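# Place folding table and cart in taped zones

## Task

Set the folding table upright on its legs next to the wall, entirely within the blue-taped area with no part crossing the tape. Move the utility cart into the yellow-taped bay so every one of its four wheels sits inside the tape and none touches it. The coffee table must still be standing upright at the finish. The robot must not topple or finish leaning. Anything that stays in place only because the robot is holding or pressing it does not count.

## Robot and tools

ROBOT. A Hello Robot Stretch 3 with one arm. The base has two drive wheels, is 0.33 m long and 0.34 m wide, and can only drive straight or spin in place; it cannot slide sideways. Spins pivot about the point midway between the drive wheels, 0.05 m behind the front edge. A lift moves the arm up and down a mast, and the arm telescopes out to the robot's RIGHT, so reaching forward means driving the base. With the arm retracted and the wrist folded, a spin sweeps a 0.28 m radius; an unfolded level wrist reaches beyond that. Occasionally a loose object gets a brief outside nudge.

FRAMES. Base frame: origin on the floor between the drive wheels, x forward, y left, z up. hand_pose is reported in it, at the fingertip meeting point. Odometry frame is the base frame where the scene began; heading is positive to the left, -3.142 to 3.142.

execute_actions. Argument actions: a list run in order (empty list just returns the current state and images). Each action may have robot, steps (1 to 450 control steps at 30 per second, default 1) and until. An action of only steps just waits. robot is one of: a single command; a queue (list of up to 8 commands run one after another, each starting after the previous one finishes "done"); or {"stop": true}, which brakes everything and clears the queue. A command may hold:
- base: exactly one of translate_m (metres, an offset from where the base is when that command begins, forward positive, magnitude at most 1) or rotate_rad (radians, an offset turn in place, counter-clockwise/left positive, magnitude at most 3.2).
- joints: absolute targets by name; unnamed joints keep their old targets. lift_m 0 to 1.1 (arm height); arm_m 0 to 0.52 (extension); wrist_yaw_rad -1.345 to 4.42 (0 along the arm, positive swings toward the front, 3.0 folded over the base); wrist_pitch_rad -1.57 to 0.451 (negative tips fingers down); wrist_roll_rad -2.911 to 2.911; gripper_m -0.089 to 0.179 (larger is wider; the real fingertip gap is somewhat smaller, zero below 0.007); head_pan_rad -3.953 to 1.73 (positive left, -1.57 looks along the arm); head_tilt_rad -1.53 to 0.419 (negative down).
- contact_limits: {"arm_m": effort percent 1 to 100}, the effort at which that arm motion halts; lasts until the next arm_m command.
- pause_s (queue item only): wait up to 15 s.
Base and joint motions start together and keep running across later actions and while you think. A new command takes over immediately and discards any remaining older queue. Any out-of-range number or invalid action rejects the whole call and nothing runs.

until (needs steps) ends an action early once all its conditions hold. {"robot": {"status": "ended"}} waits until nothing is moving and no queue runs. Other fields take [op, value] with =, !=, <, <=, >, >= or, for statuses, a word or ["!=","moving"]: e.g. lift_m, lift_m_goal, lift_m_status, base_status, translate_m, rotate_rad, x, y, heading, refusals, queue, queue_left. {"any": {"status": "ended"}} fires when the first motion or queue ends.

SPEED. Full base speed (0.30 m/s, 1.9 rad/s) only with lift_m under 0.30, arm_m under 0.03 and wrist_yaw_rad over 2.54; otherwise 0.10 m/s and 0.63 rad/s.

GRIPPER. Grip by commanding gripper_m below the object's width; release by going at least 0.02 above where the pads touched. Readings and "done" do not prove a hold. Over-squeezing triggers a stall guard that weakens the grip; send a new value to squeeze again.

SELF-COLLISION. Fold or unfold the wrist only with lift_m 0.32 to 0.95, wrist_pitch_rad -0.4 and roll near 0; after folding, the lift may drop to 0.25. If wrist_yaw_rad is below -0.4, keep pitch at -0.5 or lower.

RESULTS. Each result is one snapshot plus one image per camera (head_camera, nav_camera, wrist_camera). base_status shows progress and goal in brackets; joint_goals, joint_status, measured_speeds, refusals/queue/queue_left. Status words: moving, done, off_target (resting away from the goal, possibly still pushing), contact_stop (lift or arm hit something and went slack), time_out, stopped, not_commanded, torque_fault (a wrist servo shut off for 10 s; the joint is limp and its goals are refused). on_its_own lines flag goals the robot changed, slack or off servos, strained motors at rest, and base lean of 3 degrees or more. refused:/dropped: lines name the failed goal, counting from 0; replaced: reports how a superseded motion ended. lidar_m: 12 distances in 30-degree sectors, counter-clockwise from straight ahead, in a plane 0.17 m high (sees legs, not tabletops). wrist_depth_mm and head_depth_mm: 7x7 grids of depths. base_tilt in degrees (forward/right positive), motor_effort in percent with peak in brackets; wheel effort positive pushes forward. Sensors carry fixed biases plus noise.

zoom_image. camera: head_camera, nav_camera or wrist_camera; region: [x0, y0, x1, y1] pixels from the top-left of that camera's latest image, at most 504 by 504.

finished_scene. scene: the current scene's number. Irreversible; call it only once every motion has settled and the goal holds without the robot's help.

AVOID. Pushing something immovable with the gripper higher than about 0.45 m, repeated pushes after a contact_stop, driving while holding or hooking a fixed object, and snagging furniture (especially reversing) can tip the robot. If it leans, reverse the last move in small steps, pull the gripper away, and if still tipped lower lift_m to about 0.2. Also avoid drops, slams, hard hits, long strain on wrist servos, and knocking over the coffee table.

Each tool is called after "Request:" as name(argument=value, ...), one argument or row to a line, values as JSON.

## Session

Request:
execute_actions(
  actions=[],
)

Scene clock: 0.00 s.
robot.base_odometry: x=+0.000 y=+0.000 heading=+0.000 (m, m, rad; robot's odometry frame)
robot.turned_by_wheels: +0.000 (rad since the last result)
robot.turned_by_imu: +0.000 (rad since the last result)
robot.base_tilt: forward=+2.1 right=-1.4 (deg)
robot.lidar_m: 0.95 0.98 1.10 0.94 0.94 1.05 2.56 1.03 1.39 1.62 1.61 1.15
robot.head_depth_mm: 1077 1082 1086 1083 1084 1086 1081 / 1040 1043 1042 1045 1043 1047 1049 / 1006 1001 1005 1009 1008 1009 1007 / 969 971 973 974 974 975 974 / 941 943 942 941 945 943 946 / 911 910 911 911 914 913 916 / 906 901 904 903 906 906 905
robot.base_status: not_commanded
robot.joint_positions: lift_m=+0.462 arm_m=-0.002 wrist_yaw_rad=+2.950 wrist_pitch_rad=-0.509 wrist_roll_rad=-0.001 gripper_m=+0.037 head_pan_rad=+0.010 head_tilt_rad=+0.008
robot.joint_goals: lift_m=+0.462 arm_m=-0.002 wrist_yaw_rad=+2.950 wrist_pitch_rad=-0.509 wrist_roll_rad=-0.001 gripper_m=+0.037 head_pan_rad=+0.010 head_tilt_rad=+0.008
robot.joint_status: lift_m=not_commanded arm_m=not_commanded wrist_yaw_rad=not_commanded wrist_pitch_rad=not_commanded wrist_roll_rad=not_commanded gripper_m=not_commanded head_pan_rad=not_commanded head_tilt_rad=not_commanded
robot.measured_speeds: translate_m=+0.000 rotate_rad=+0.000 lift_m=+0.000 arm_m=+0.000 wrist_yaw_rad=+0.000 wrist_pitch_rad=+0.000 wrist_roll_rad=+0.000 head_pan_rad=+0.000 head_tilt_rad=+0.000
robot: refusals=0 queue=idle queue_left=0
robot.motor_effort: left_wheel=+0 right_wheel=-1 lift_m=+34 arm_m=+0 wrist_yaw_rad=+0 wrist_pitch_rad=+6 wrist_roll_rad=+0 gripper_m=+0 head_pan_rad=+0 head_tilt_rad=+1 (%)
robot.hand_pose: x=+0.0191 y=+0.0655 z=+0.4549 quat_wxyz=(+0.243, +0.697, +0.112, +0.665) (m; robot's base frame)
robot.wrist_depth_mm: - 851 937 - - - 801 / 784 - - - - - 832 / 897 - - - - - 862 / 868 - 917 908 924 965 874 / 723 735 792 778 790 805 808 / 637 651 - 662 690 694 698 / 571 569 581 592 587 611 614
pictures: head_camera (sideways: a quarter turn clockwise sets it upright), nav_camera (sideways: a quarter turn counterclockwise sets it upright), wrist_camera
Images, in order (width x height): head_camera 896x504, nav_camera 672x504, wrist_camera 644x364.

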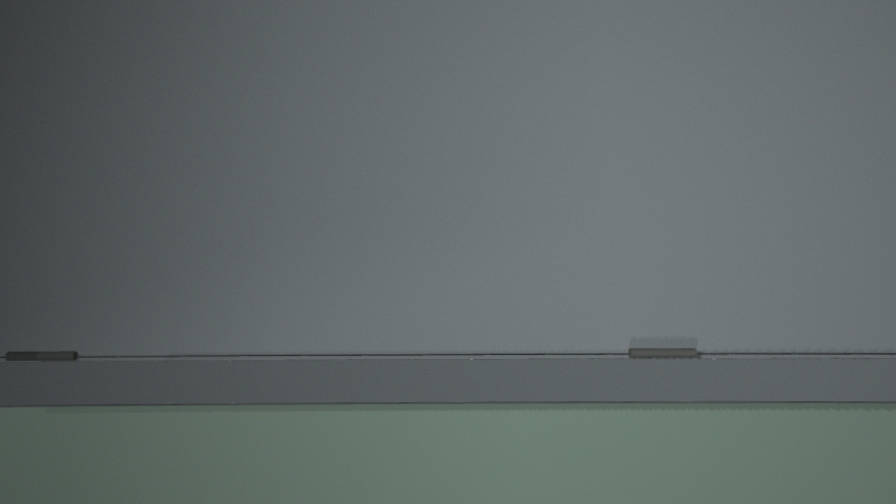

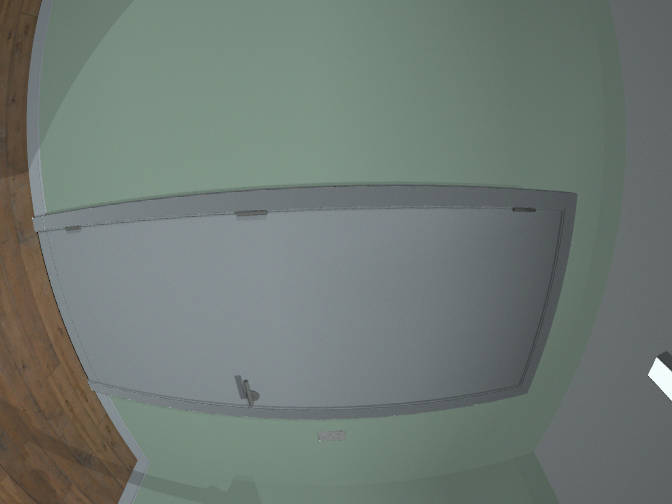

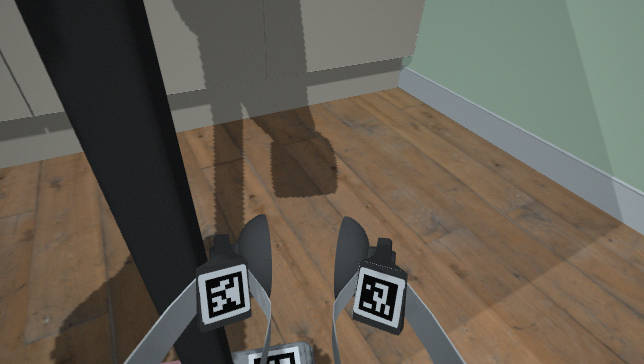

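Request:
execute_actions(
  actions=[
    {"robot":{"joints":{"head_pan_rad":-1.6,"head_tilt_rad":-0.7}},"steps":100,"until":{"robot":{"status":"ended"}}},
  ],
)

Request:
execute_actions(
  actions=[
    {"robot":{"joints":{"head_pan_rad":-2.7,"head_tilt_rad":-0.7}},"steps":100,"until":{"robot":{"status":"ended"}}},
  ],
)

Request:
execute_actions(
  actions=[
    {"robot":{"joints":{"head_pan_rad":-3.8,"head_tilt_rad":-0.7}},"steps":100,"until":{"robot":{"status":"ended"}}},
  ],
)

Scene clock: 1.77 s.
robot.base_odometry: x=+0.000 y=+0.000 heading=+0.000 (m, m, rad; robot's odometry frame)
robot.turned_by_wheels: +0.000 (rad since the last result)
robot.turned_by_imu: +0.000 (rad since the last result)
robot.base_tilt: forward=+2.2 right=-1.4 (deg)
robot.lidar_m: 0.95 0.98 1.10 0.94 0.93 1.05 2.56 1.03 1.39 1.62 1.61 1.15
robot.head_depth_mm: 1673 1902 2196 2009 1637 1384 1203 / 1613 1825 2098 2025 1639 1390 1200 / 1550 1746 2001 2027 1648 1388 1204 / 1501 1682 1909 2028 1649 1399 1206 / 1448 1620 1836 1992 1654 1390 1208 / 1404 1560 1765 1942 1652 1391 1212 / 1359 1510 1691 1901 1656 1401 1217
robot.base_status: not_commanded
robot.joint_positions: lift_m=+0.462 arm_m=-0.002 wrist_yaw_rad=+2.950 wrist_pitch_rad=-0.509 wrist_roll_rad=-0.001 gripper_m=+0.037 head_pan_rad=-1.593 head_tilt_rad=-0.691
robot.joint_goals: lift_m=+0.462 arm_m=-0.002 wrist_yaw_rad=+2.950 wrist_pitch_rad=-0.509 wrist_roll_rad=-0.001 gripper_m=+0.037 head_pan_rad=-1.600 head_tilt_rad=-0.700
robot.joint_status: lift_m=not_commanded arm_m=not_commanded wrist_yaw_rad=not_commanded wrist_pitch_rad=not_commanded wrist_roll_rad=not_commanded gripper_m=not_commanded head_pan_rad=done head_tilt_rad=done
robot.measured_speeds: translate_m=+0.000 rotate_rad=+0.000 lift_m=+0.000 arm_m=+0.000 wrist_yaw_rad=+0.000 wrist_pitch_rad=+0.000 wrist_roll_rad=+0.000 head_pan_rad=+0.000 head_tilt_rad=+0.000
robot: refusals=0 queue=done queue_left=0
robot.motor_effort: left_wheel=+0(0) right_wheel=-1(1) lift_m=+34(34) arm_m=-1(0) wrist_yaw_rad=+1(0) wrist_pitch_rad=+6(6) wrist_roll_rad=+0(1) gripper_m=-1(0) head_pan_rad=-3(33) head_tilt_rad=-4(29) (%)
robot.hand_pose: x=+0.0191 y=+0.0655 z=+0.4549 quat_wxyz=(+0.243, +0.697, +0.112, +0.665) (m; robot's base frame)
robot.wrist_depth_mm: - 848 916 - - - 795 / 786 - - - - - 839 / 885 - - - - - 853 / 855 - 891 931 930 978 877 / 739 730 797 769 793 802 827 / 639 645 - 669 682 686 710 / 562 568 583 591 588 607 607
pictures: head_camera (sideways: a quarter turn clockwise sets it upright), nav_camera (sideways: a quarter turn counterclockwise sets it upright), wrist_camera
Images, in order (width x height): head_camera 896x504, nav_camera 672x504, wrist_camera 644x364.

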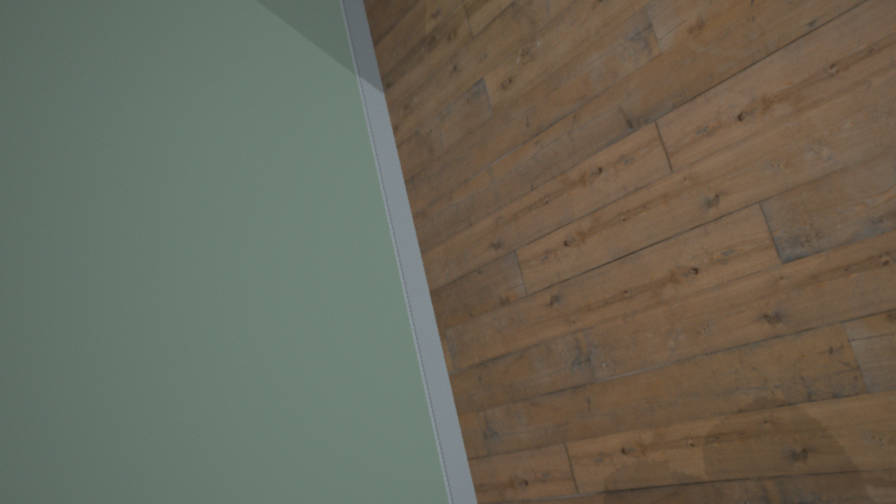

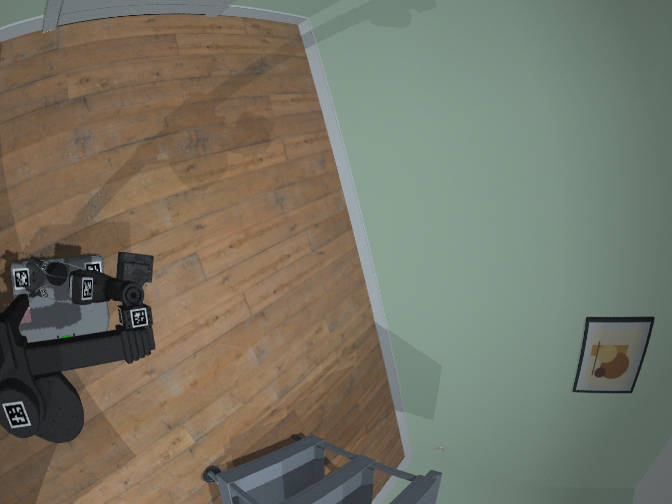

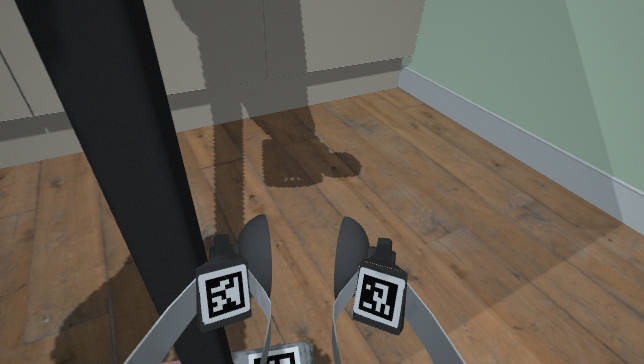

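Scene clock: 2.93 s.
robot.base_odometry: x=+0.000 y=+0.000 heading=+0.000 (m, m, rad; robot's odometry frame)
robot.turned_by_wheels: +0.000 (rad since the last result)
robot.turned_by_imu: +0.000 (rad since the last result)
robot.base_tilt: forward=+2.2 right=-1.3 (deg)
robot.lidar_m: 0.96 0.98 1.10 0.94 0.94 1.05 2.55 1.03 1.39 1.62 1.61 1.15
robot.head_depth_mm: 2406 2716 2601 2012 1632 1386 1201 / 2434 2721 2637 2023 1647 1393 1203 / 2471 1386 1602 1843 1643 1388 1199 / 2497 1412 1467 1438 1586 1395 1207 / 2522 1410 1593 1699 1656 1392 1208 / 2546 1426 1650 1851 1667 1402 1209 / 2620 1387 2351 1973 1667 1399 1207
robot.base_status: not_commanded
robot.joint_positions: lift_m=+0.462 arm_m=-0.002 wrist_yaw_rad=+2.950 wrist_pitch_rad=-0.509 wrist_roll_rad=-0.001 gripper_m=+0.037 head_pan_rad=-2.693 head_tilt_rad=-0.691
robot.joint_goals: lift_m=+0.462 arm_m=-0.002 wrist_yaw_rad=+2.950 wrist_pitch_rad=-0.509 wrist_roll_rad=-0.001 gripper_m=+0.037 head_pan_rad=-2.700 head_tilt_rad=-0.700
robot.joint_status: lift_m=not_commanded arm_m=not_commanded wrist_yaw_rad=not_commanded wrist_pitch_rad=not_commanded wrist_roll_rad=not_commanded gripper_m=not_commanded head_pan_rad=done head_tilt_rad=done
robot.measured_speeds: translate_m=+0.000 rotate_rad=+0.000 lift_m=+0.000 arm_m=+0.000 wrist_yaw_rad=+0.000 wrist_pitch_rad=+0.000 wrist_roll_rad=+0.000 head_pan_rad=+0.000 head_tilt_rad=+0.000
robot: refusals=0 queue=done queue_left=0
robot.motor_effort: left_wheel=-1(0) right_wheel=-1(1) lift_m=+34(34) arm_m=+0(0) wrist_yaw_rad=+0(0) wrist_pitch_rad=+6(6) wrist_roll_rad=+0(0) gripper_m=+0(1) head_pan_rad=-3(35) head_tilt_rad=-4(5) (%)
robot.hand_pose: x=+0.0191 y=+0.0655 z=+0.4549 quat_wxyz=(+0.243, +0.697, +0.112, +0.665) (m; robot's base frame)
robot.wrist_depth_mm: - 845 904 - - - 800 / 793 - - - - - 824 / 883 - - - - - 853 / 847 - 881 908 944 954 875 / 735 732 791 785 793 803 808 / 644 649 - 664 682 688 695 / 567 572 586 589 588 604 621
pictures: head_camera (sideways: a quarter turn clockwise sets it upright), nav_camera (sideways: a quarter turn counterclockwise sets it upright), wrist_camera
Images, in order (width x height): head_camera 896x504, nav_camera 672x504, wrist_camera 644x364.

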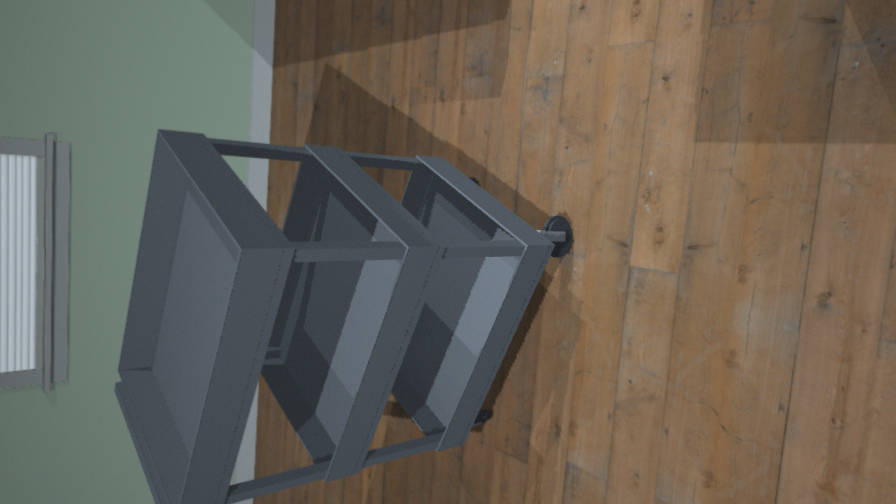

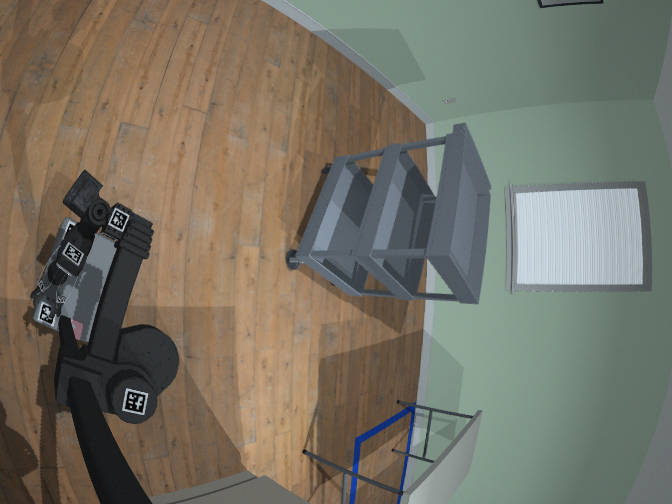

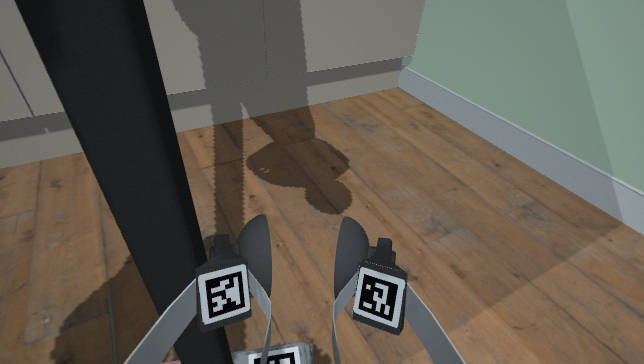

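Scene clock: 4.10 s.
robot.base_odometry: x=+0.000 y=+0.000 heading=+0.000 (m, m, rad; robot's odometry frame)
robot.turned_by_wheels: +0.000 (rad since the last result)
robot.turned_by_imu: +0.000 (rad since the last result)
robot.base_tilt: forward=+2.2 right=-1.3 (deg)
robot.lidar_m: 0.95 0.98 1.10 0.94 0.94 1.05 2.56 1.03 1.39 1.62 1.61 1.15
robot.head_depth_mm: 2814 1057 1016 - - - - / 3050 1063 1075 1224 1439 1416 - / 3189 1087 1159 1334 1569 1390 1222 / 3457 1144 1256 1476 1638 1389 1246 / 3663 1239 1416 1907 1654 1404 1238 / 3476 1895 2629 2035 1649 1397 1233 / 3121 1776 2663 2057 1656 1392 1206
robot.base_status: not_commanded
robot.joint_positions: lift_m=+0.462 arm_m=-0.002 wrist_yaw_rad=+2.950 wrist_pitch_rad=-0.509 wrist_roll_rad=-0.001 gripper_m=+0.037 head_pan_rad=-3.793 head_tilt_rad=-0.691
robot.joint_goals: lift_m=+0.462 arm_m=-0.002 wrist_yaw_rad=+2.950 wrist_pitch_rad=-0.509 wrist_roll_rad=-0.001 gripper_m=+0.037 head_pan_rad=-3.800 head_tilt_rad=-0.700
robot.joint_status: lift_m=not_commanded arm_m=not_commanded wrist_yaw_rad=not_commanded wrist_pitch_rad=not_commanded wrist_roll_rad=not_commanded gripper_m=not_commanded head_pan_rad=done head_tilt_rad=done
robot.measured_speeds: translate_m=+0.000 rotate_rad=+0.000 lift_m=+0.000 arm_m=+0.000 wrist_yaw_rad=+0.000 wrist_pitch_rad=+0.000 wrist_roll_rad=+0.000 head_pan_rad=+0.000 head_tilt_rad=+0.000
robot: refusals=0 queue=done queue_left=0
robot.motor_effort: left_wheel=+0(0) right_wheel=-1(1) lift_m=+34(34) arm_m=+0(0) wrist_yaw_rad=+0(0) wrist_pitch_rad=+6(6) wrist_roll_rad=+0(0) gripper_m=+0(0) head_pan_rad=-3(35) head_tilt_rad=-4(4) (%)
robot.hand_pose: x=+0.0191 y=+0.0655 z=+0.4549 quat_wxyz=(+0.243, +0.697, +0.112, +0.665) (m; robot's base frame)
robot.wrist_depth_mm: - 840 905 - - - 808 / 781 - - - - - 825 / 896 - - - - - 853 / 856 - 893 919 933 947 884 / 727 739 785 775 795 804 817 / 635 652 - 664 681 691 692 / 565 575 588 594 588 605 611
pictures: head_camera (sideways: a quarter turn clockwise sets it upright), nav_camera (sideways: a quarter turn counterclockwise sets it upright), wrist_camera
Images, in order (width x height): head_camera 896x504, nav_camera 672x504, wrist_camera 644x364.

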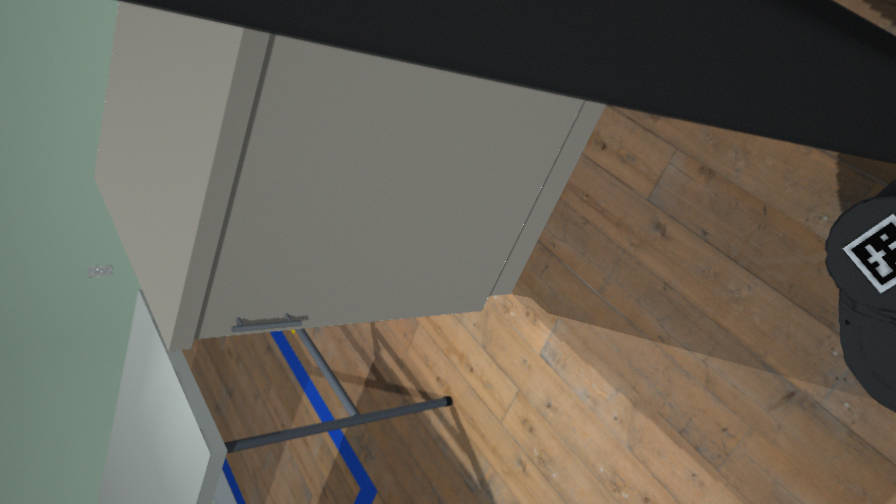

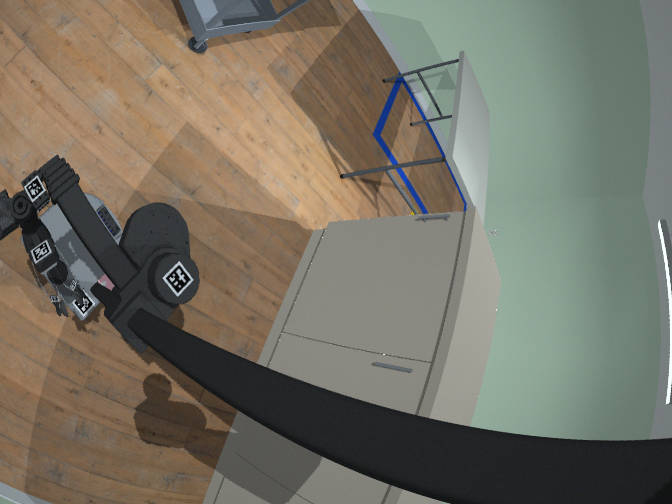

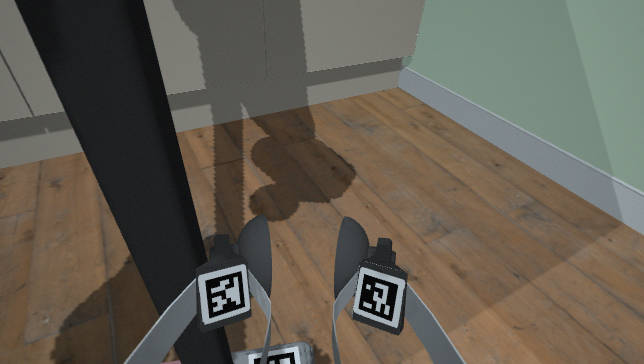

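Request:
execute_actions(
  actions=[
    {"robot":[{"joints":{"lift_m":0.27,"head_pan_rad":0,"head_tilt_rad":-0.8}},{"base":{"rotate_rad":3.05}},{"base":{"translate_m":0.9}}],"steps":450,"until":{"robot":{"status":"ended"}}},
  ],
)

Request:
execute_actions(
  actions=[
    {"robot":{"joints":{"head_pan_rad":-0.8}},"steps":100,"until":{"robot":{"status":"ended"}}},
  ],
)

Scene clock: 15.03 s.
robot.base_odometry: x=-0.896 y=+0.082 heading=+3.050 (m, m, rad; robot's odometry frame)
robot.turned_by_wheels: +3.050 (rad since the last result)
robot.turned_by_imu: +3.107 (rad since the last result)
robot.base_tilt: forward=+2.2 right=-1.4 (deg)
robot.lidar_m: 1.97 1.95 0.54 0.52 1.98 2.13 1.82 1.57 0.74 0.59 0.58 0.78
robot.head_depth_mm: 2034 1189 1023 1795 1522 1311 1163 / 1680 1193 2144 1810 1527 1318 1156 / 1916 1371 2233 1810 1525 1322 1159 / 1848 2201 2260 1823 1537 1319 1163 / 1839 2084 2256 1816 1532 1327 1167 / 1765 2004 2187 1807 1533 1316 1164 / 1705 1929 2106 1827 1541 1323 1169
robot.base_status: done (translate_m +0.9000 of +0.9000)
robot.joint_positions: lift_m=+0.270 arm_m=-0.002 wrist_yaw_rad=+2.950 wrist_pitch_rad=-0.510 wrist_roll_rad=-0.001 gripper_m=+0.037 head_pan_rad=-0.007 head_tilt_rad=-0.791
robot.joint_goals: lift_m=+0.270 arm_m=-0.002 wrist_yaw_rad=+2.950 wrist_pitch_rad=-0.510 wrist_roll_rad=-0.001 gripper_m=+0.037 head_pan_rad=+0.000 head_tilt_rad=-0.800
robot.joint_status: lift_m=done arm_m=not_commanded wrist_yaw_rad=not_commanded wrist_pitch_rad=not_commanded wrist_roll_rad=not_commanded gripper_m=not_commanded head_pan_rad=done head_tilt_rad=done
robot.measured_speeds: translate_m=+0.000 rotate_rad=+0.000 lift_m=+0.000 arm_m=+0.000 wrist_yaw_rad=+0.000 wrist_pitch_rad=+0.000 wrist_roll_rad=+0.000 head_pan_rad=+0.000 head_tilt_rad=+0.000
robot: refusals=0 queue=done queue_left=0
robot.motor_effort: left_wheel=-2(7) right_wheel=+2(9) lift_m=+23(34) arm_m=-1(1) wrist_yaw_rad=+0(0) wrist_pitch_rad=+7(7) wrist_roll_rad=+0(1) gripper_m=+0(0) head_pan_rad=+3(35) head_tilt_rad=-4(12) (%)
robot.hand_pose: x=+0.0191 y=+0.0654 z=+0.2630 quat_wxyz=(+0.243, +0.697, +0.112, +0.665) (m; robot's base frame)
robot.wrist_depth_mm: - - - 864 834 - - / 891 - 860 597 620 - - / 708 - 732 730 778 788 821 / 587 - 613 629 628 648 658 / 494 496 530 536 535 543 552 / - - - - 465 467 474 / - - - 397 402 406 411
pictures: head_camera (sideways: a quarter turn clockwise sets it upright), nav_camera (sideways: a quarter turn counterclockwise sets it upright), wrist_camera
Images, in order (width x height): head_camera 896x504, nav_camera 672x504, wrist_camera 644x364.

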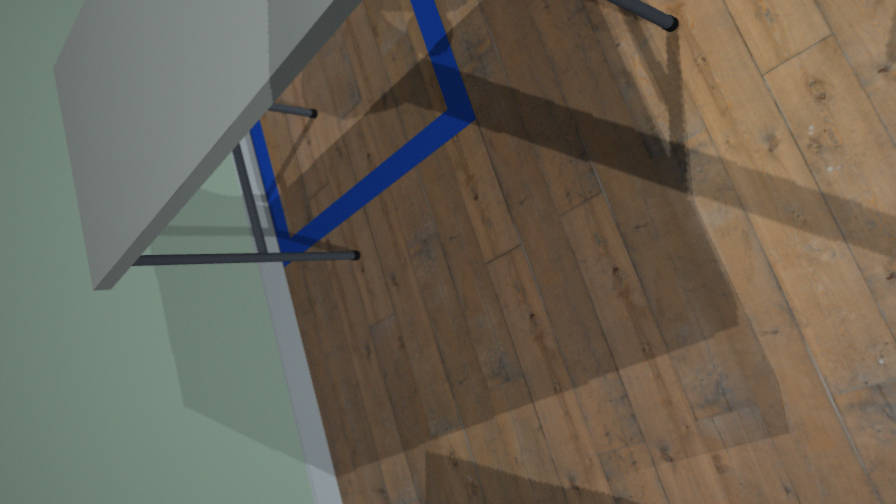

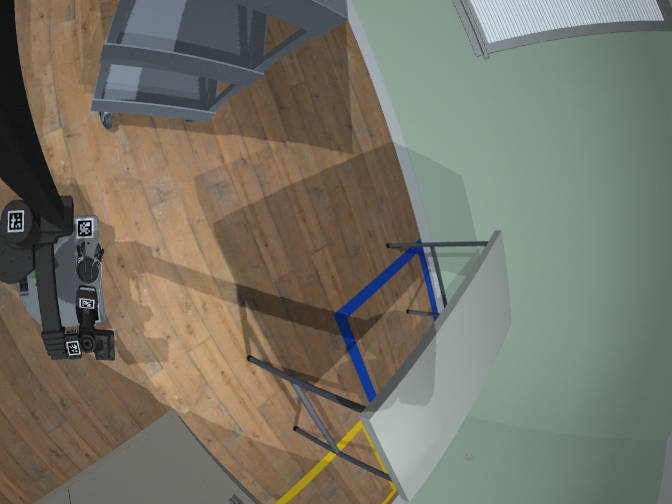

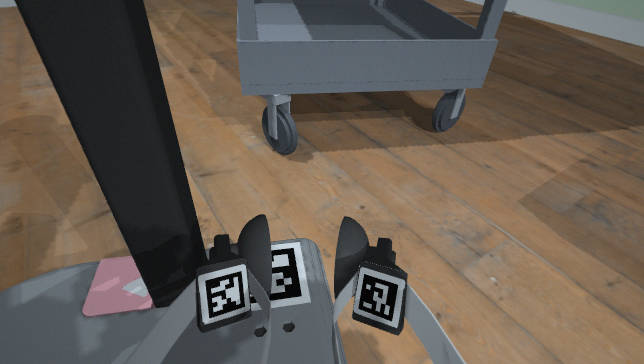

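Scene clock: 16.07 s.
robot.base_odometry: x=-0.896 y=+0.082 heading=+3.050 (m, m, rad; robot's odometry frame)
robot.turned_by_wheels: +0.000 (rad since the last result)
robot.turned_by_imu: +0.000 (rad since the last result)
robot.base_tilt: forward=+2.1 right=-1.4 (deg)
robot.lidar_m: 1.97 1.94 0.54 0.52 1.98 2.13 1.83 1.58 0.74 0.59 0.58 0.78
robot.head_depth_mm: 2446 2688 2146 736 863 1085 1157 / 2555 2775 2237 1813 1489 1264 1162 / 2655 2790 2239 1815 1526 1322 1167 / 2739 1256 2105 1745 1532 1319 1161 / 2888 1207 966 1771 1503 1322 1164 / 2957 1214 940 1829 1537 1329 1166 / 2846 1212 975 1822 1539 1331 1171
robot.base_status: done (translate_m +0.9000 of +0.9000)
robot.joint_positions: lift_m=+0.270 arm_m=-0.002 wrist_yaw_rad=+2.950 wrist_pitch_rad=-0.510 wrist_roll_rad=-0.001 gripper_m=+0.037 head_pan_rad=-0.793 head_tilt_rad=-0.791
robot.joint_goals: lift_m=+0.270 arm_m=-0.002 wrist_yaw_rad=+2.950 wrist_pitch_rad=-0.510 wrist_roll_rad=-0.001 gripper_m=+0.037 head_pan_rad=-0.800 head_tilt_rad=-0.800
robot.joint_status: lift_m=done arm_m=not_commanded wrist_yaw_rad=not_commanded wrist_pitch_rad=not_commanded wrist_roll_rad=not_commanded gripper_m=not_commanded head_pan_rad=done head_tilt_rad=done
robot.measured_speeds: translate_m=+0.000 rotate_rad=+0.000 lift_m=+0.000 arm_m=+0.000 wrist_yaw_rad=+0.000 wrist_pitch_rad=+0.000 wrist_roll_rad=+0.000 head_pan_rad=+0.000 head_tilt_rad=+0.000
robot: refusals=0 queue=done queue_left=0
robot.motor_effort: left_wheel=-2(2) right_wheel=+2(2) lift_m=+23(23) arm_m=-1(1) wrist_yaw_rad=+0(0) wrist_pitch_rad=+7(6) wrist_roll_rad=+1(1) gripper_m=+0(0) head_pan_rad=-2(35) head_tilt_rad=-4(4) (%)
robot.hand_pose: x=+0.0191 y=+0.0654 z=+0.2630 quat_wxyz=(+0.243, +0.697, +0.112, +0.665) (m; robot's base frame)
robot.wrist_depth_mm: - - - 868 836 - - / 886 - 856 595 626 - - / 700 - 729 726 755 800 816 / 583 - 615 619 633 643 662 / 497 490 530 533 532 537 553 / - - - - 464 464 475 / - - - 399 395 411 415
pictures: head_camera (sideways: a quarter turn clockwise sets it upright), nav_camera (sideways: a quarter turn counterclockwise sets it upright), wrist_camera
Images, in order (width x height): head_camera 896x504, nav_camera 672x504, wrist_camera 644x364.

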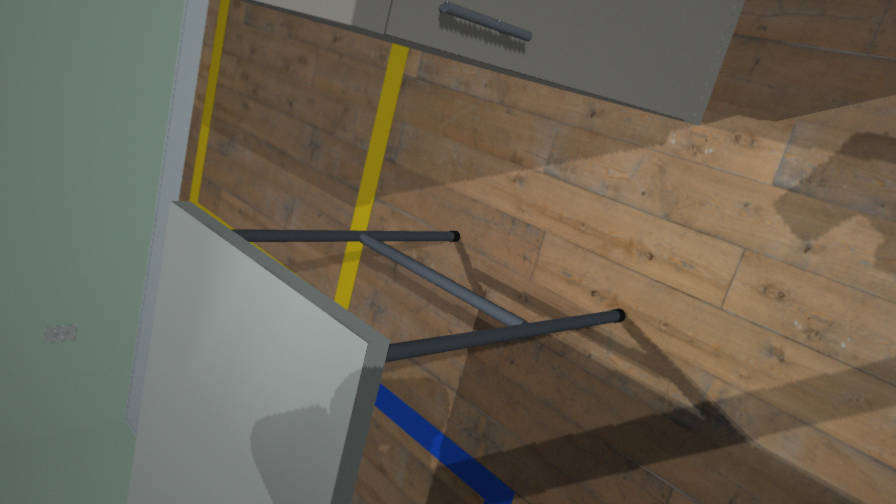

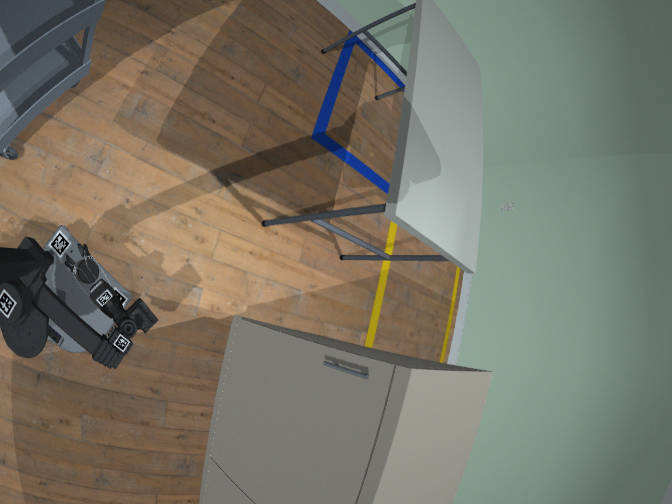

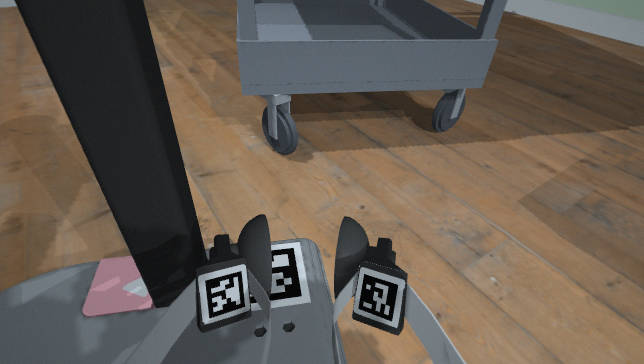

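Request:
execute_actions(
  actions=[
    {"robot":[{"base":{"rotate_rad":0.3},"joints":{"head_pan_rad":-1.2,"head_tilt_rad":-0.75}},{"base":{"translate_m":0.9}}],"steps":450,"until":{"robot":{"status":"ended"}}},
  ],
)

Request:
execute_actions(
  actions=[
    {"robot":{"joints":{"head_pan_rad":-0.5,"head_tilt_rad":-0.9}},"steps":100,"until":{"robot":{"status":"ended"}}},
  ],
)

Request:
execute_actions(
  actions=[
    {"robot":{"joints":{"head_pan_rad":-1.9,"head_tilt_rad":-0.6}},"steps":100,"until":{"robot":{"status":"ended"}}},
  ],
)

Scene clock: 23.63 s.
robot.base_odometry: x=-1.777 y=-0.104 heading=-2.933 (m, m, rad; robot's odometry frame)
robot.turned_by_wheels: +0.300 (rad since the last result)
robot.turned_by_imu: +0.310 (rad since the last result)
robot.base_tilt: forward=+2.2 right=-1.4 (deg)
robot.lidar_m: 1.05 1.07 1.36 0.78 0.49 0.55 2.70 1.01 0.73 2.69 1.23 0.84
robot.head_depth_mm: 2335 2655 981 784 1456 1342 1178 / 2428 2668 979 785 1495 1337 1174 / 2470 2741 985 786 1534 1346 1176 / 2535 2813 986 790 1577 1339 1189 / 2533 2648 989 790 1568 1347 1175 / 2059 2100 994 820 1579 1351 1181 / 1722 1740 996 845 1547 1353 1183
robot.base_status: done (translate_m +0.9000 of +0.9000)
robot.joint_positions: lift_m=+0.270 arm_m=-0.002 wrist_yaw_rad=+2.950 wrist_pitch_rad=-0.510 wrist_roll_rad=-0.001 gripper_m=+0.037 head_pan_rad=-1.193 head_tilt_rad=-0.754
robot.joint_goals: lift_m=+0.270 arm_m=-0.002 wrist_yaw_rad=+2.950 wrist_pitch_rad=-0.510 wrist_roll_rad=-0.001 gripper_m=+0.037 head_pan_rad=-1.200 head_tilt_rad=-0.750
robot.joint_status: lift_m=done arm_m=not_commanded wrist_yaw_rad=not_commanded wrist_pitch_rad=not_commanded wrist_roll_rad=not_commanded gripper_m=not_commanded head_pan_rad=done head_tilt_rad=done
robot.measured_speeds: translate_m=+0.000 rotate_rad=+0.000 lift_m=+0.000 arm_m=+0.000 wrist_yaw_rad=+0.000 wrist_pitch_rad=+0.000 wrist_roll_rad=+0.000 head_pan_rad=+0.000 head_tilt_rad=+0.000
robot: refusals=0 queue=done queue_left=0
robot.motor_effort: left_wheel=-2(7) right_wheel=+2(10) lift_m=+23(23) arm_m=-1(1) wrist_yaw_rad=+0(0) wrist_pitch_rad=+6(6) wrist_roll_rad=+0(1) gripper_m=+0(0) head_pan_rad=-2(27) head_tilt_rad=+1(7) (%)
robot.hand_pose: x=+0.0191 y=+0.0654 z=+0.2630 quat_wxyz=(+0.243, +0.697, +0.112, +0.665) (m; robot's base frame)
robot.wrist_depth_mm: - 763 - - - - 953 / 463 - 948 - - - 967 / 514 - 744 751 778 810 821 / 512 - 604 626 634 652 671 / 494 491 532 539 530 535 553 / - - - - 461 463 475 / - - - 397 399 407 414
pictures: head_camera (sideways: a quarter turn clockwise sets it upright), nav_camera (sideways: a quarter turn counterclockwise sets it upright), wrist_camera
Images, in order (width x height): head_camera 896x504, nav_camera 672x504, wrist_camera 644x364.

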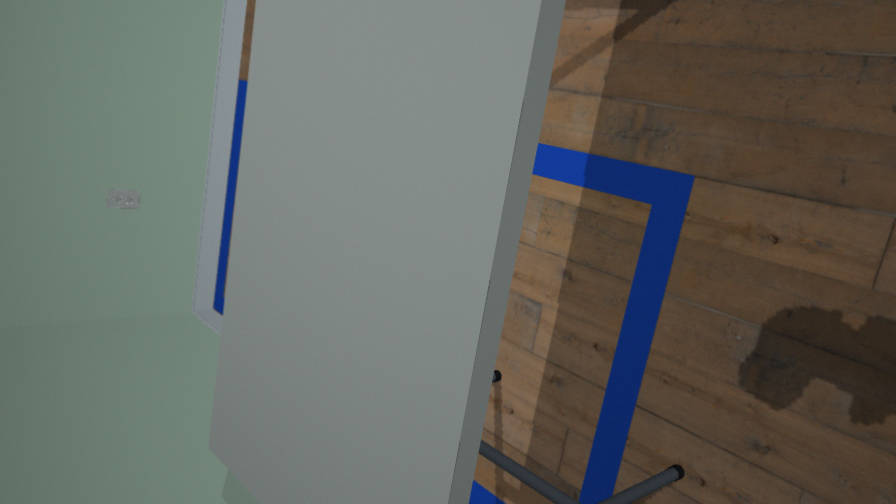

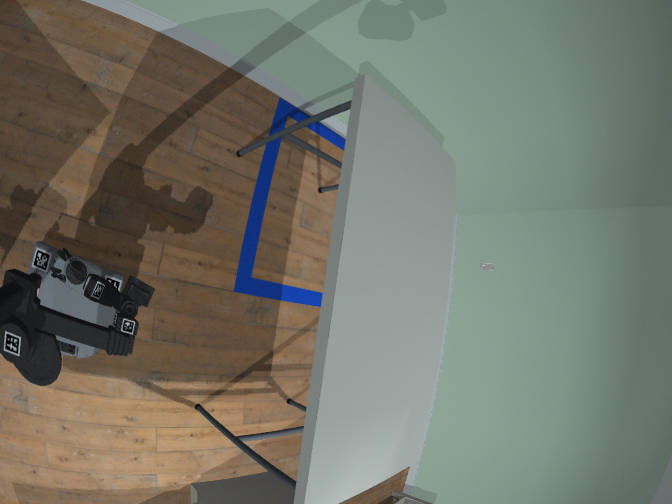

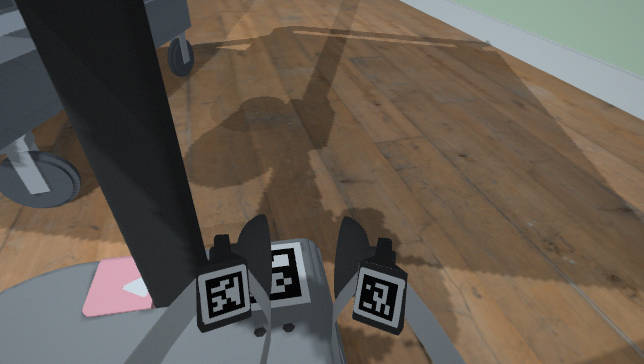

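Scene clock: 24.60 s.
robot.base_odometry: x=-1.777 y=-0.104 heading=-2.933 (m, m, rad; robot's odometry frame)
robot.turned_by_wheels: +0.000 (rad since the last result)
robot.turned_by_imu: +0.000 (rad since the last result)
robot.base_tilt: forward=+2.2 right=-1.4 (deg)
robot.lidar_m: 1.05 1.07 1.36 0.78 0.49 0.55 2.70 1.02 0.73 2.69 1.23 0.84
robot.head_depth_mm: 1482 983 806 1577 1438 1261 1132 / 1359 986 853 1645 1433 1261 1133 / 1263 1370 1629 1620 1430 1271 1135 / 1173 1343 1625 1652 1439 1274 1132 / 1099 1253 1467 1632 1441 1270 1137 / 1030 1174 1353 1570 1447 1270 1141 / 971 1094 1254 1480 1455 1272 1143
robot.base_status: done (translate_m +0.9000 of +0.9000)
robot.joint_positions: lift_m=+0.270 arm_m=-0.002 wrist_yaw_rad=+2.950 wrist_pitch_rad=-0.510 wrist_roll_rad=-0.001 gripper_m=+0.037 head_pan_rad=-0.507 head_tilt_rad=-0.888
robot.joint_goals: lift_m=+0.270 arm_m=-0.002 wrist_yaw_rad=+2.950 wrist_pitch_rad=-0.510 wrist_roll_rad=-0.001 gripper_m=+0.037 head_pan_rad=-0.500 head_tilt_rad=-0.900
robot.joint_status: lift_m=done arm_m=not_commanded wrist_yaw_rad=not_commanded wrist_pitch_rad=not_commanded wrist_roll_rad=not_commanded gripper_m=not_commanded head_pan_rad=done head_tilt_rad=done
robot.measured_speeds: translate_m=+0.000 rotate_rad=+0.000 lift_m=+0.000 arm_m=+0.000 wrist_yaw_rad=+0.000 wrist_pitch_rad=+0.000 wrist_roll_rad=+0.000 head_pan_rad=+0.000 head_tilt_rad=+0.000
robot: refusals=0 queue=done queue_left=0
robot.motor_effort: left_wheel=-2(2) right_wheel=+2(2) lift_m=+23(24) arm_m=-1(1) wrist_yaw_rad=+0(0) wrist_pitch_rad=+6(6) wrist_roll_rad=+0(0) gripper_m=-1(1) head_pan_rad=+3(33) head_tilt_rad=-5(18) (%)
robot.hand_pose: x=+0.0191 y=+0.0654 z=+0.2630 quat_wxyz=(+0.243, +0.697, +0.112, +0.665) (m; robot's base frame)
robot.wrist_depth_mm: - 758 - - - - 951 / 461 - 943 - - - 963 / 512 - 734 746 782 797 826 / 510 - 603 611 638 646 659 / 490 493 530 539 540 547 544 / - - - - 462 463 472 / - - - 399 397 409 415
pictures: head_camera (sideways: a quarter turn clockwise sets it upright), nav_camera (sideways: a quarter turn counterclockwise sets it upright), wrist_camera
Images, in order (width x height): head_camera 896x504, nav_camera 672x504, wrist_camera 644x364.

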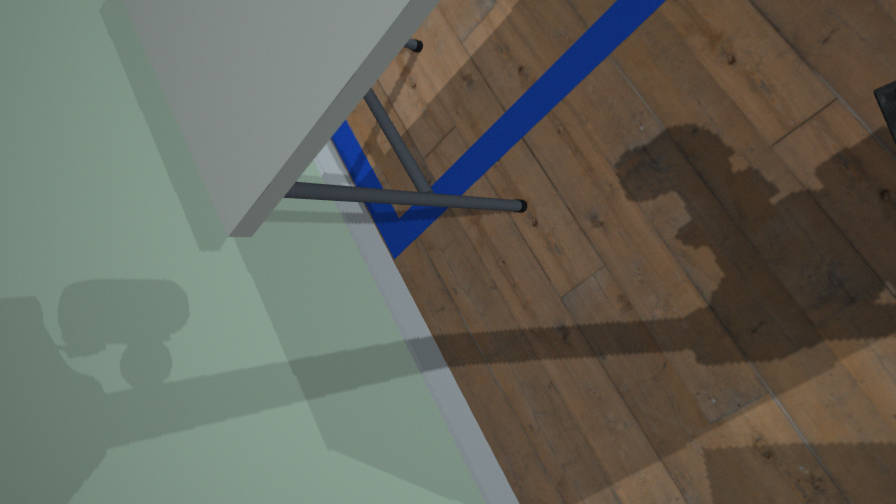

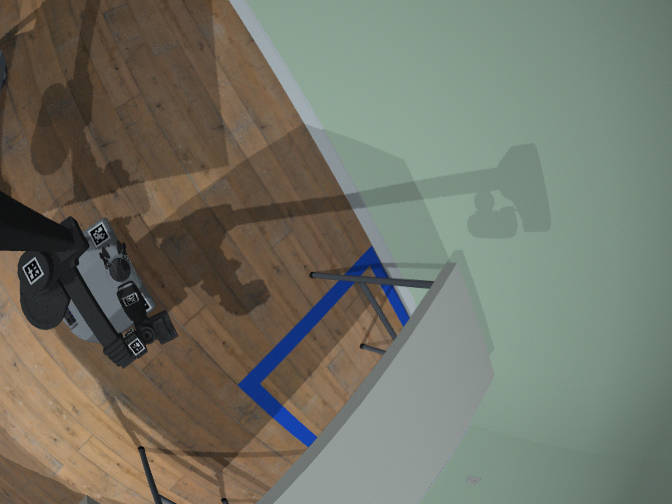

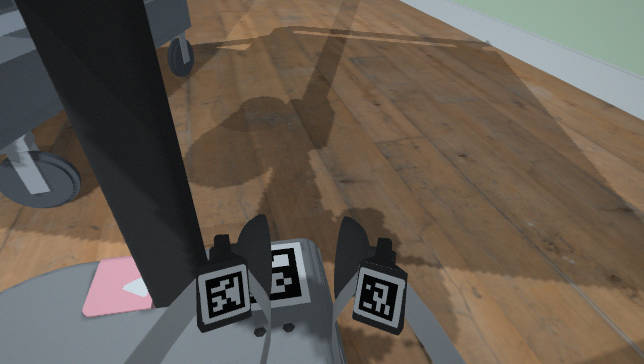

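Scene clock: 25.90 s.
robot.base_odometry: x=-1.777 y=-0.104 heading=-2.933 (m, m, rad; robot's odometry frame)
robot.turned_by_wheels: +0.000 (rad since the last result)
robot.turned_by_imu: +0.000 (rad since the last result)
robot.base_tilt: forward=+2.2 right=-1.4 (deg)
robot.lidar_m: 1.05 1.07 1.36 0.78 0.49 0.55 2.70 1.02 0.73 2.68 1.23 0.84
robot.head_depth_mm: 2985 3146 1326 1414 1526 1465 1250 / 2876 3095 2879 955 1629 1428 1248 / 2695 3018 3139 955 1207 1464 1252 / 2578 2866 3083 960 803 1468 1254 / 2496 2769 2949 962 777 1466 1251 / 2411 2630 2846 959 756 1438 1254 / 2305 2518 2746 967 758 1404 1261
robot.base_status: done (translate_m +0.9000 of +0.9000)
robot.joint_positions: lift_m=+0.270 arm_m=-0.002 wrist_yaw_rad=+2.950 wrist_pitch_rad=-0.510 wrist_roll_rad=-0.001 gripper_m=+0.037 head_pan_rad=-1.893 head_tilt_rad=-0.606
robot.joint_goals: lift_m=+0.270 arm_m=-0.002 wrist_yaw_rad=+2.950 wrist_pitch_rad=-0.510 wrist_roll_rad=-0.001 gripper_m=+0.037 head_pan_rad=-1.900 head_tilt_rad=-0.600
robot.joint_status: lift_m=done arm_m=not_commanded wrist_yaw_rad=not_commanded wrist_pitch_rad=not_commanded wrist_roll_rad=not_commanded gripper_m=not_commanded head_pan_rad=done head_tilt_rad=done
robot.measured_speeds: translate_m=+0.000 rotate_rad=+0.000 lift_m=+0.000 arm_m=+0.000 wrist_yaw_rad=+0.000 wrist_pitch_rad=+0.000 wrist_roll_rad=+0.000 head_pan_rad=+0.000 head_tilt_rad=+0.000
robot: refusals=0 queue=done queue_left=0
robot.motor_effort: left_wheel=-2(2) right_wheel=+2(2) lift_m=+23(23) arm_m=-1(0) wrist_yaw_rad=+0(0) wrist_pitch_rad=+7(6) wrist_roll_rad=+0(1) gripper_m=+0(0) head_pan_rad=-4(34) head_tilt_rad=+2(19) (%)
robot.hand_pose: x=+0.0191 y=+0.0654 z=+0.2630 quat_wxyz=(+0.243, +0.697, +0.112, +0.665) (m; robot's base frame)
robot.wrist_depth_mm: - 779 - - - - 952 / 461 - 943 - - - 957 / 510 - 734 745 779 802 804 / 510 - 608 613 639 651 656 / 497 490 532 533 536 547 551 / - - - - 461 467 470 / - - - 399 398 407 415
pictures: head_camera (sideways: a quarter turn clockwise sets it upright), nav_camera (sideways: a quarter turn counterclockwise sets it upright), wrist_camera
Images, in order (width x height): head_camera 896x504, nav_camera 672x504, wrist_camera 644x364.

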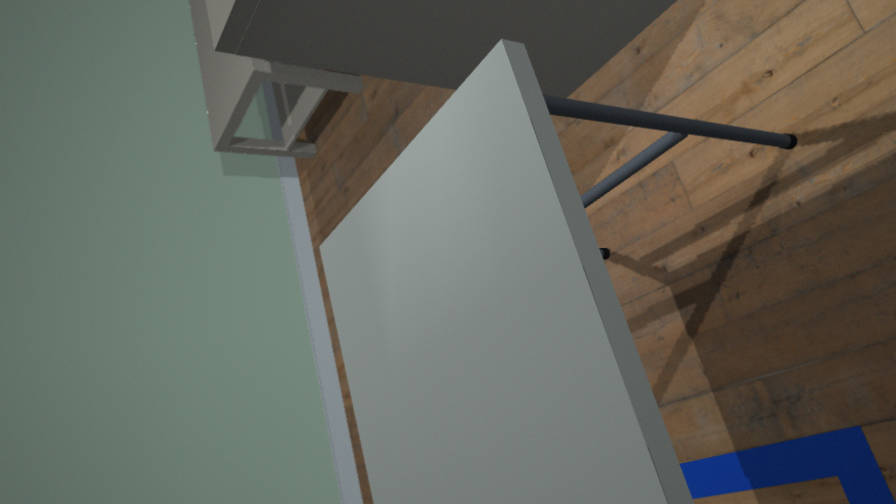

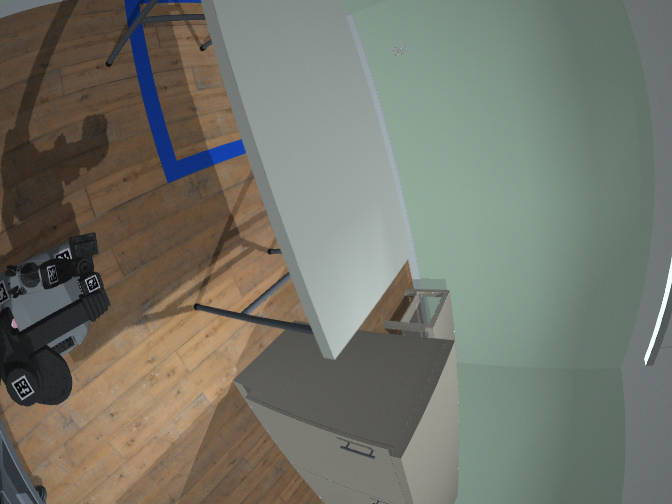

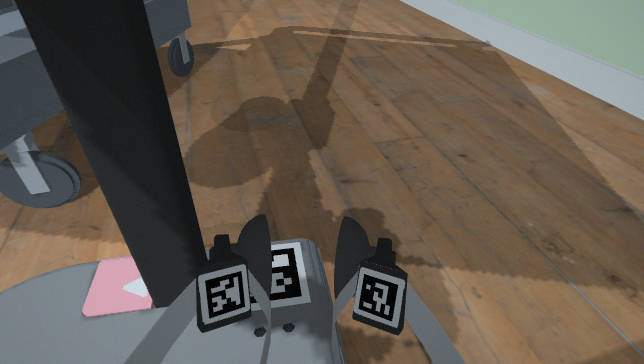

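Request:
execute_actions(
  actions=[
    {"robot":[{"base":{"translate_m":-0.46},"joints":{"head_pan_rad":0,"head_tilt_rad":-1.1}},{"base":{"rotate_rad":-1.54}},{"base":{"translate_m":0.4}}],"steps":450,"until":{"robot":{"status":"ended"}}},
  ],
)

Scene clock: 35.97 s.
robot.base_odometry: x=-1.421 y=+0.380 heading=+1.810 (m, m, rad; robot's odometry frame)
robot.turned_by_wheels: -1.540 (rad since the last result)
robot.turned_by_imu: -1.562 (rad since the last result)
robot.base_tilt: forward=+2.3 right=-1.4 (deg)
robot.lidar_m: 0.21 2.34 1.33 1.14 1.57 2.05 0.78 0.94 2.35 0.73 0.43 0.53
robot.head_depth_mm: 2020 1786 1205 1168 1219 1190 1112 / 2038 1780 1602 1443 1314 1212 - / 2048 1797 1604 1438 1317 1204 - / 2054 1765 1534 604 558 1208 - / 2069 744 665 599 551 1208 - / 2053 745 666 600 554 1219 1134 / 2061 748 666 601 548 1221 1122
robot.base_status: done (translate_m +0.4000 of +0.4000)
robot.joint_positions: lift_m=+0.270 arm_m=-0.002 wrist_yaw_rad=+2.950 wrist_pitch_rad=-0.510 wrist_roll_rad=-0.001 gripper_m=+0.037 head_pan_rad=-0.007 head_tilt_rad=-1.087
robot.joint_goals: lift_m=+0.270 arm_m=-0.002 wrist_yaw_rad=+2.950 wrist_pitch_rad=-0.510 wrist_roll_rad=-0.001 gripper_m=+0.037 head_pan_rad=+0.000 head_tilt_rad=-1.100
robot.joint_status: lift_m=done arm_m=not_commanded wrist_yaw_rad=not_commanded wrist_pitch_rad=not_commanded wrist_roll_rad=not_commanded gripper_m=not_commanded head_pan_rad=done head_tilt_rad=done
robot.measured_speeds: translate_m=+0.000 rotate_rad=+0.000 lift_m=+0.000 arm_m=+0.000 wrist_yaw_rad=+0.000 wrist_pitch_rad=+0.000 wrist_roll_rad=+0.000 head_pan_rad=+0.000 head_tilt_rad=+0.000
robot: refusals=0 queue=done queue_left=0
robot.motor_effort: left_wheel=+1(9) right_wheel=-4(8) lift_m=+24(23) arm_m=-1(1) wrist_yaw_rad=+0(0) wrist_pitch_rad=+7(6) wrist_roll_rad=+0(1) gripper_m=+0(0) head_pan_rad=+2(35) head_tilt_rad=-5(28) (%)
robot.hand_pose: x=+0.0191 y=+0.0654 z=+0.2630 quat_wxyz=(+0.243, +0.697, +0.112, +0.665) (m; robot's base frame)
robot.wrist_depth_mm: - - - - - - - / 879 - 954 - - - - / 706 - 748 762 780 791 822 / 589 - 608 613 626 646 661 / 497 494 527 540 538 539 549 / - - - - 462 467 472 / - - - 399 396 409 229
pictures: head_camera (sideways: a quarter turn clockwise sets it upright), nav_camera (sideways: a quarter turn counterclockwise sets it upright), wrist_camera
Images, in order (width x height): head_camera 896x504, nav_camera 672x504, wrist_camera 644x364.

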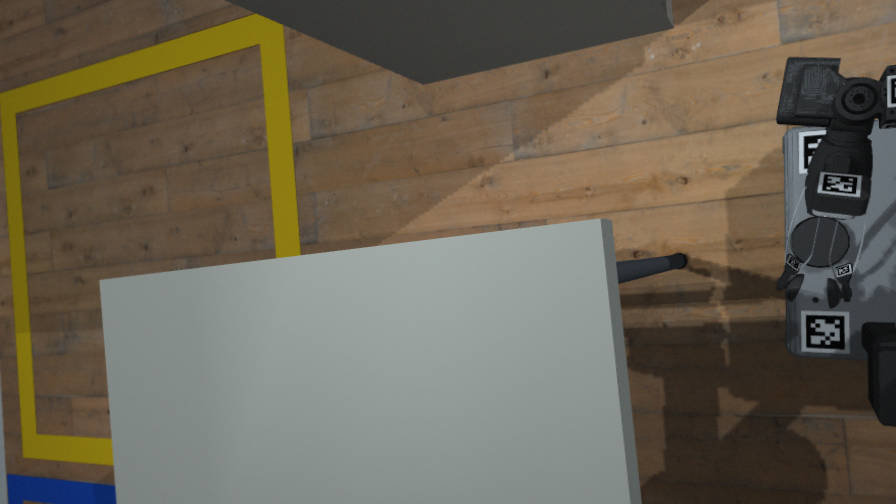

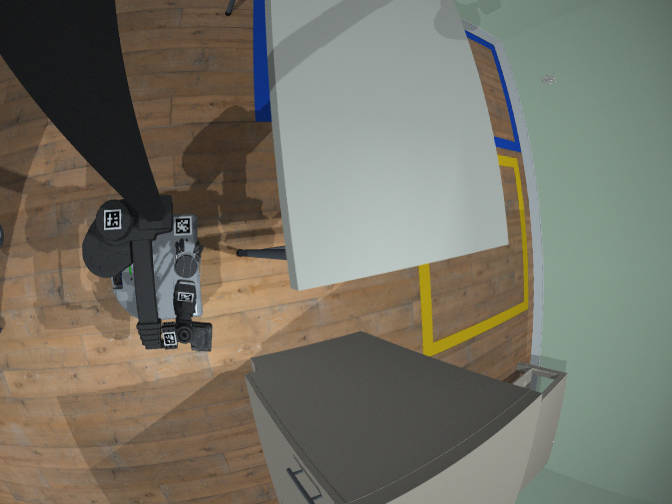

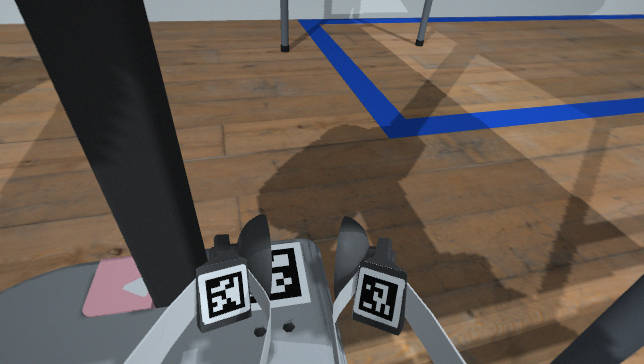

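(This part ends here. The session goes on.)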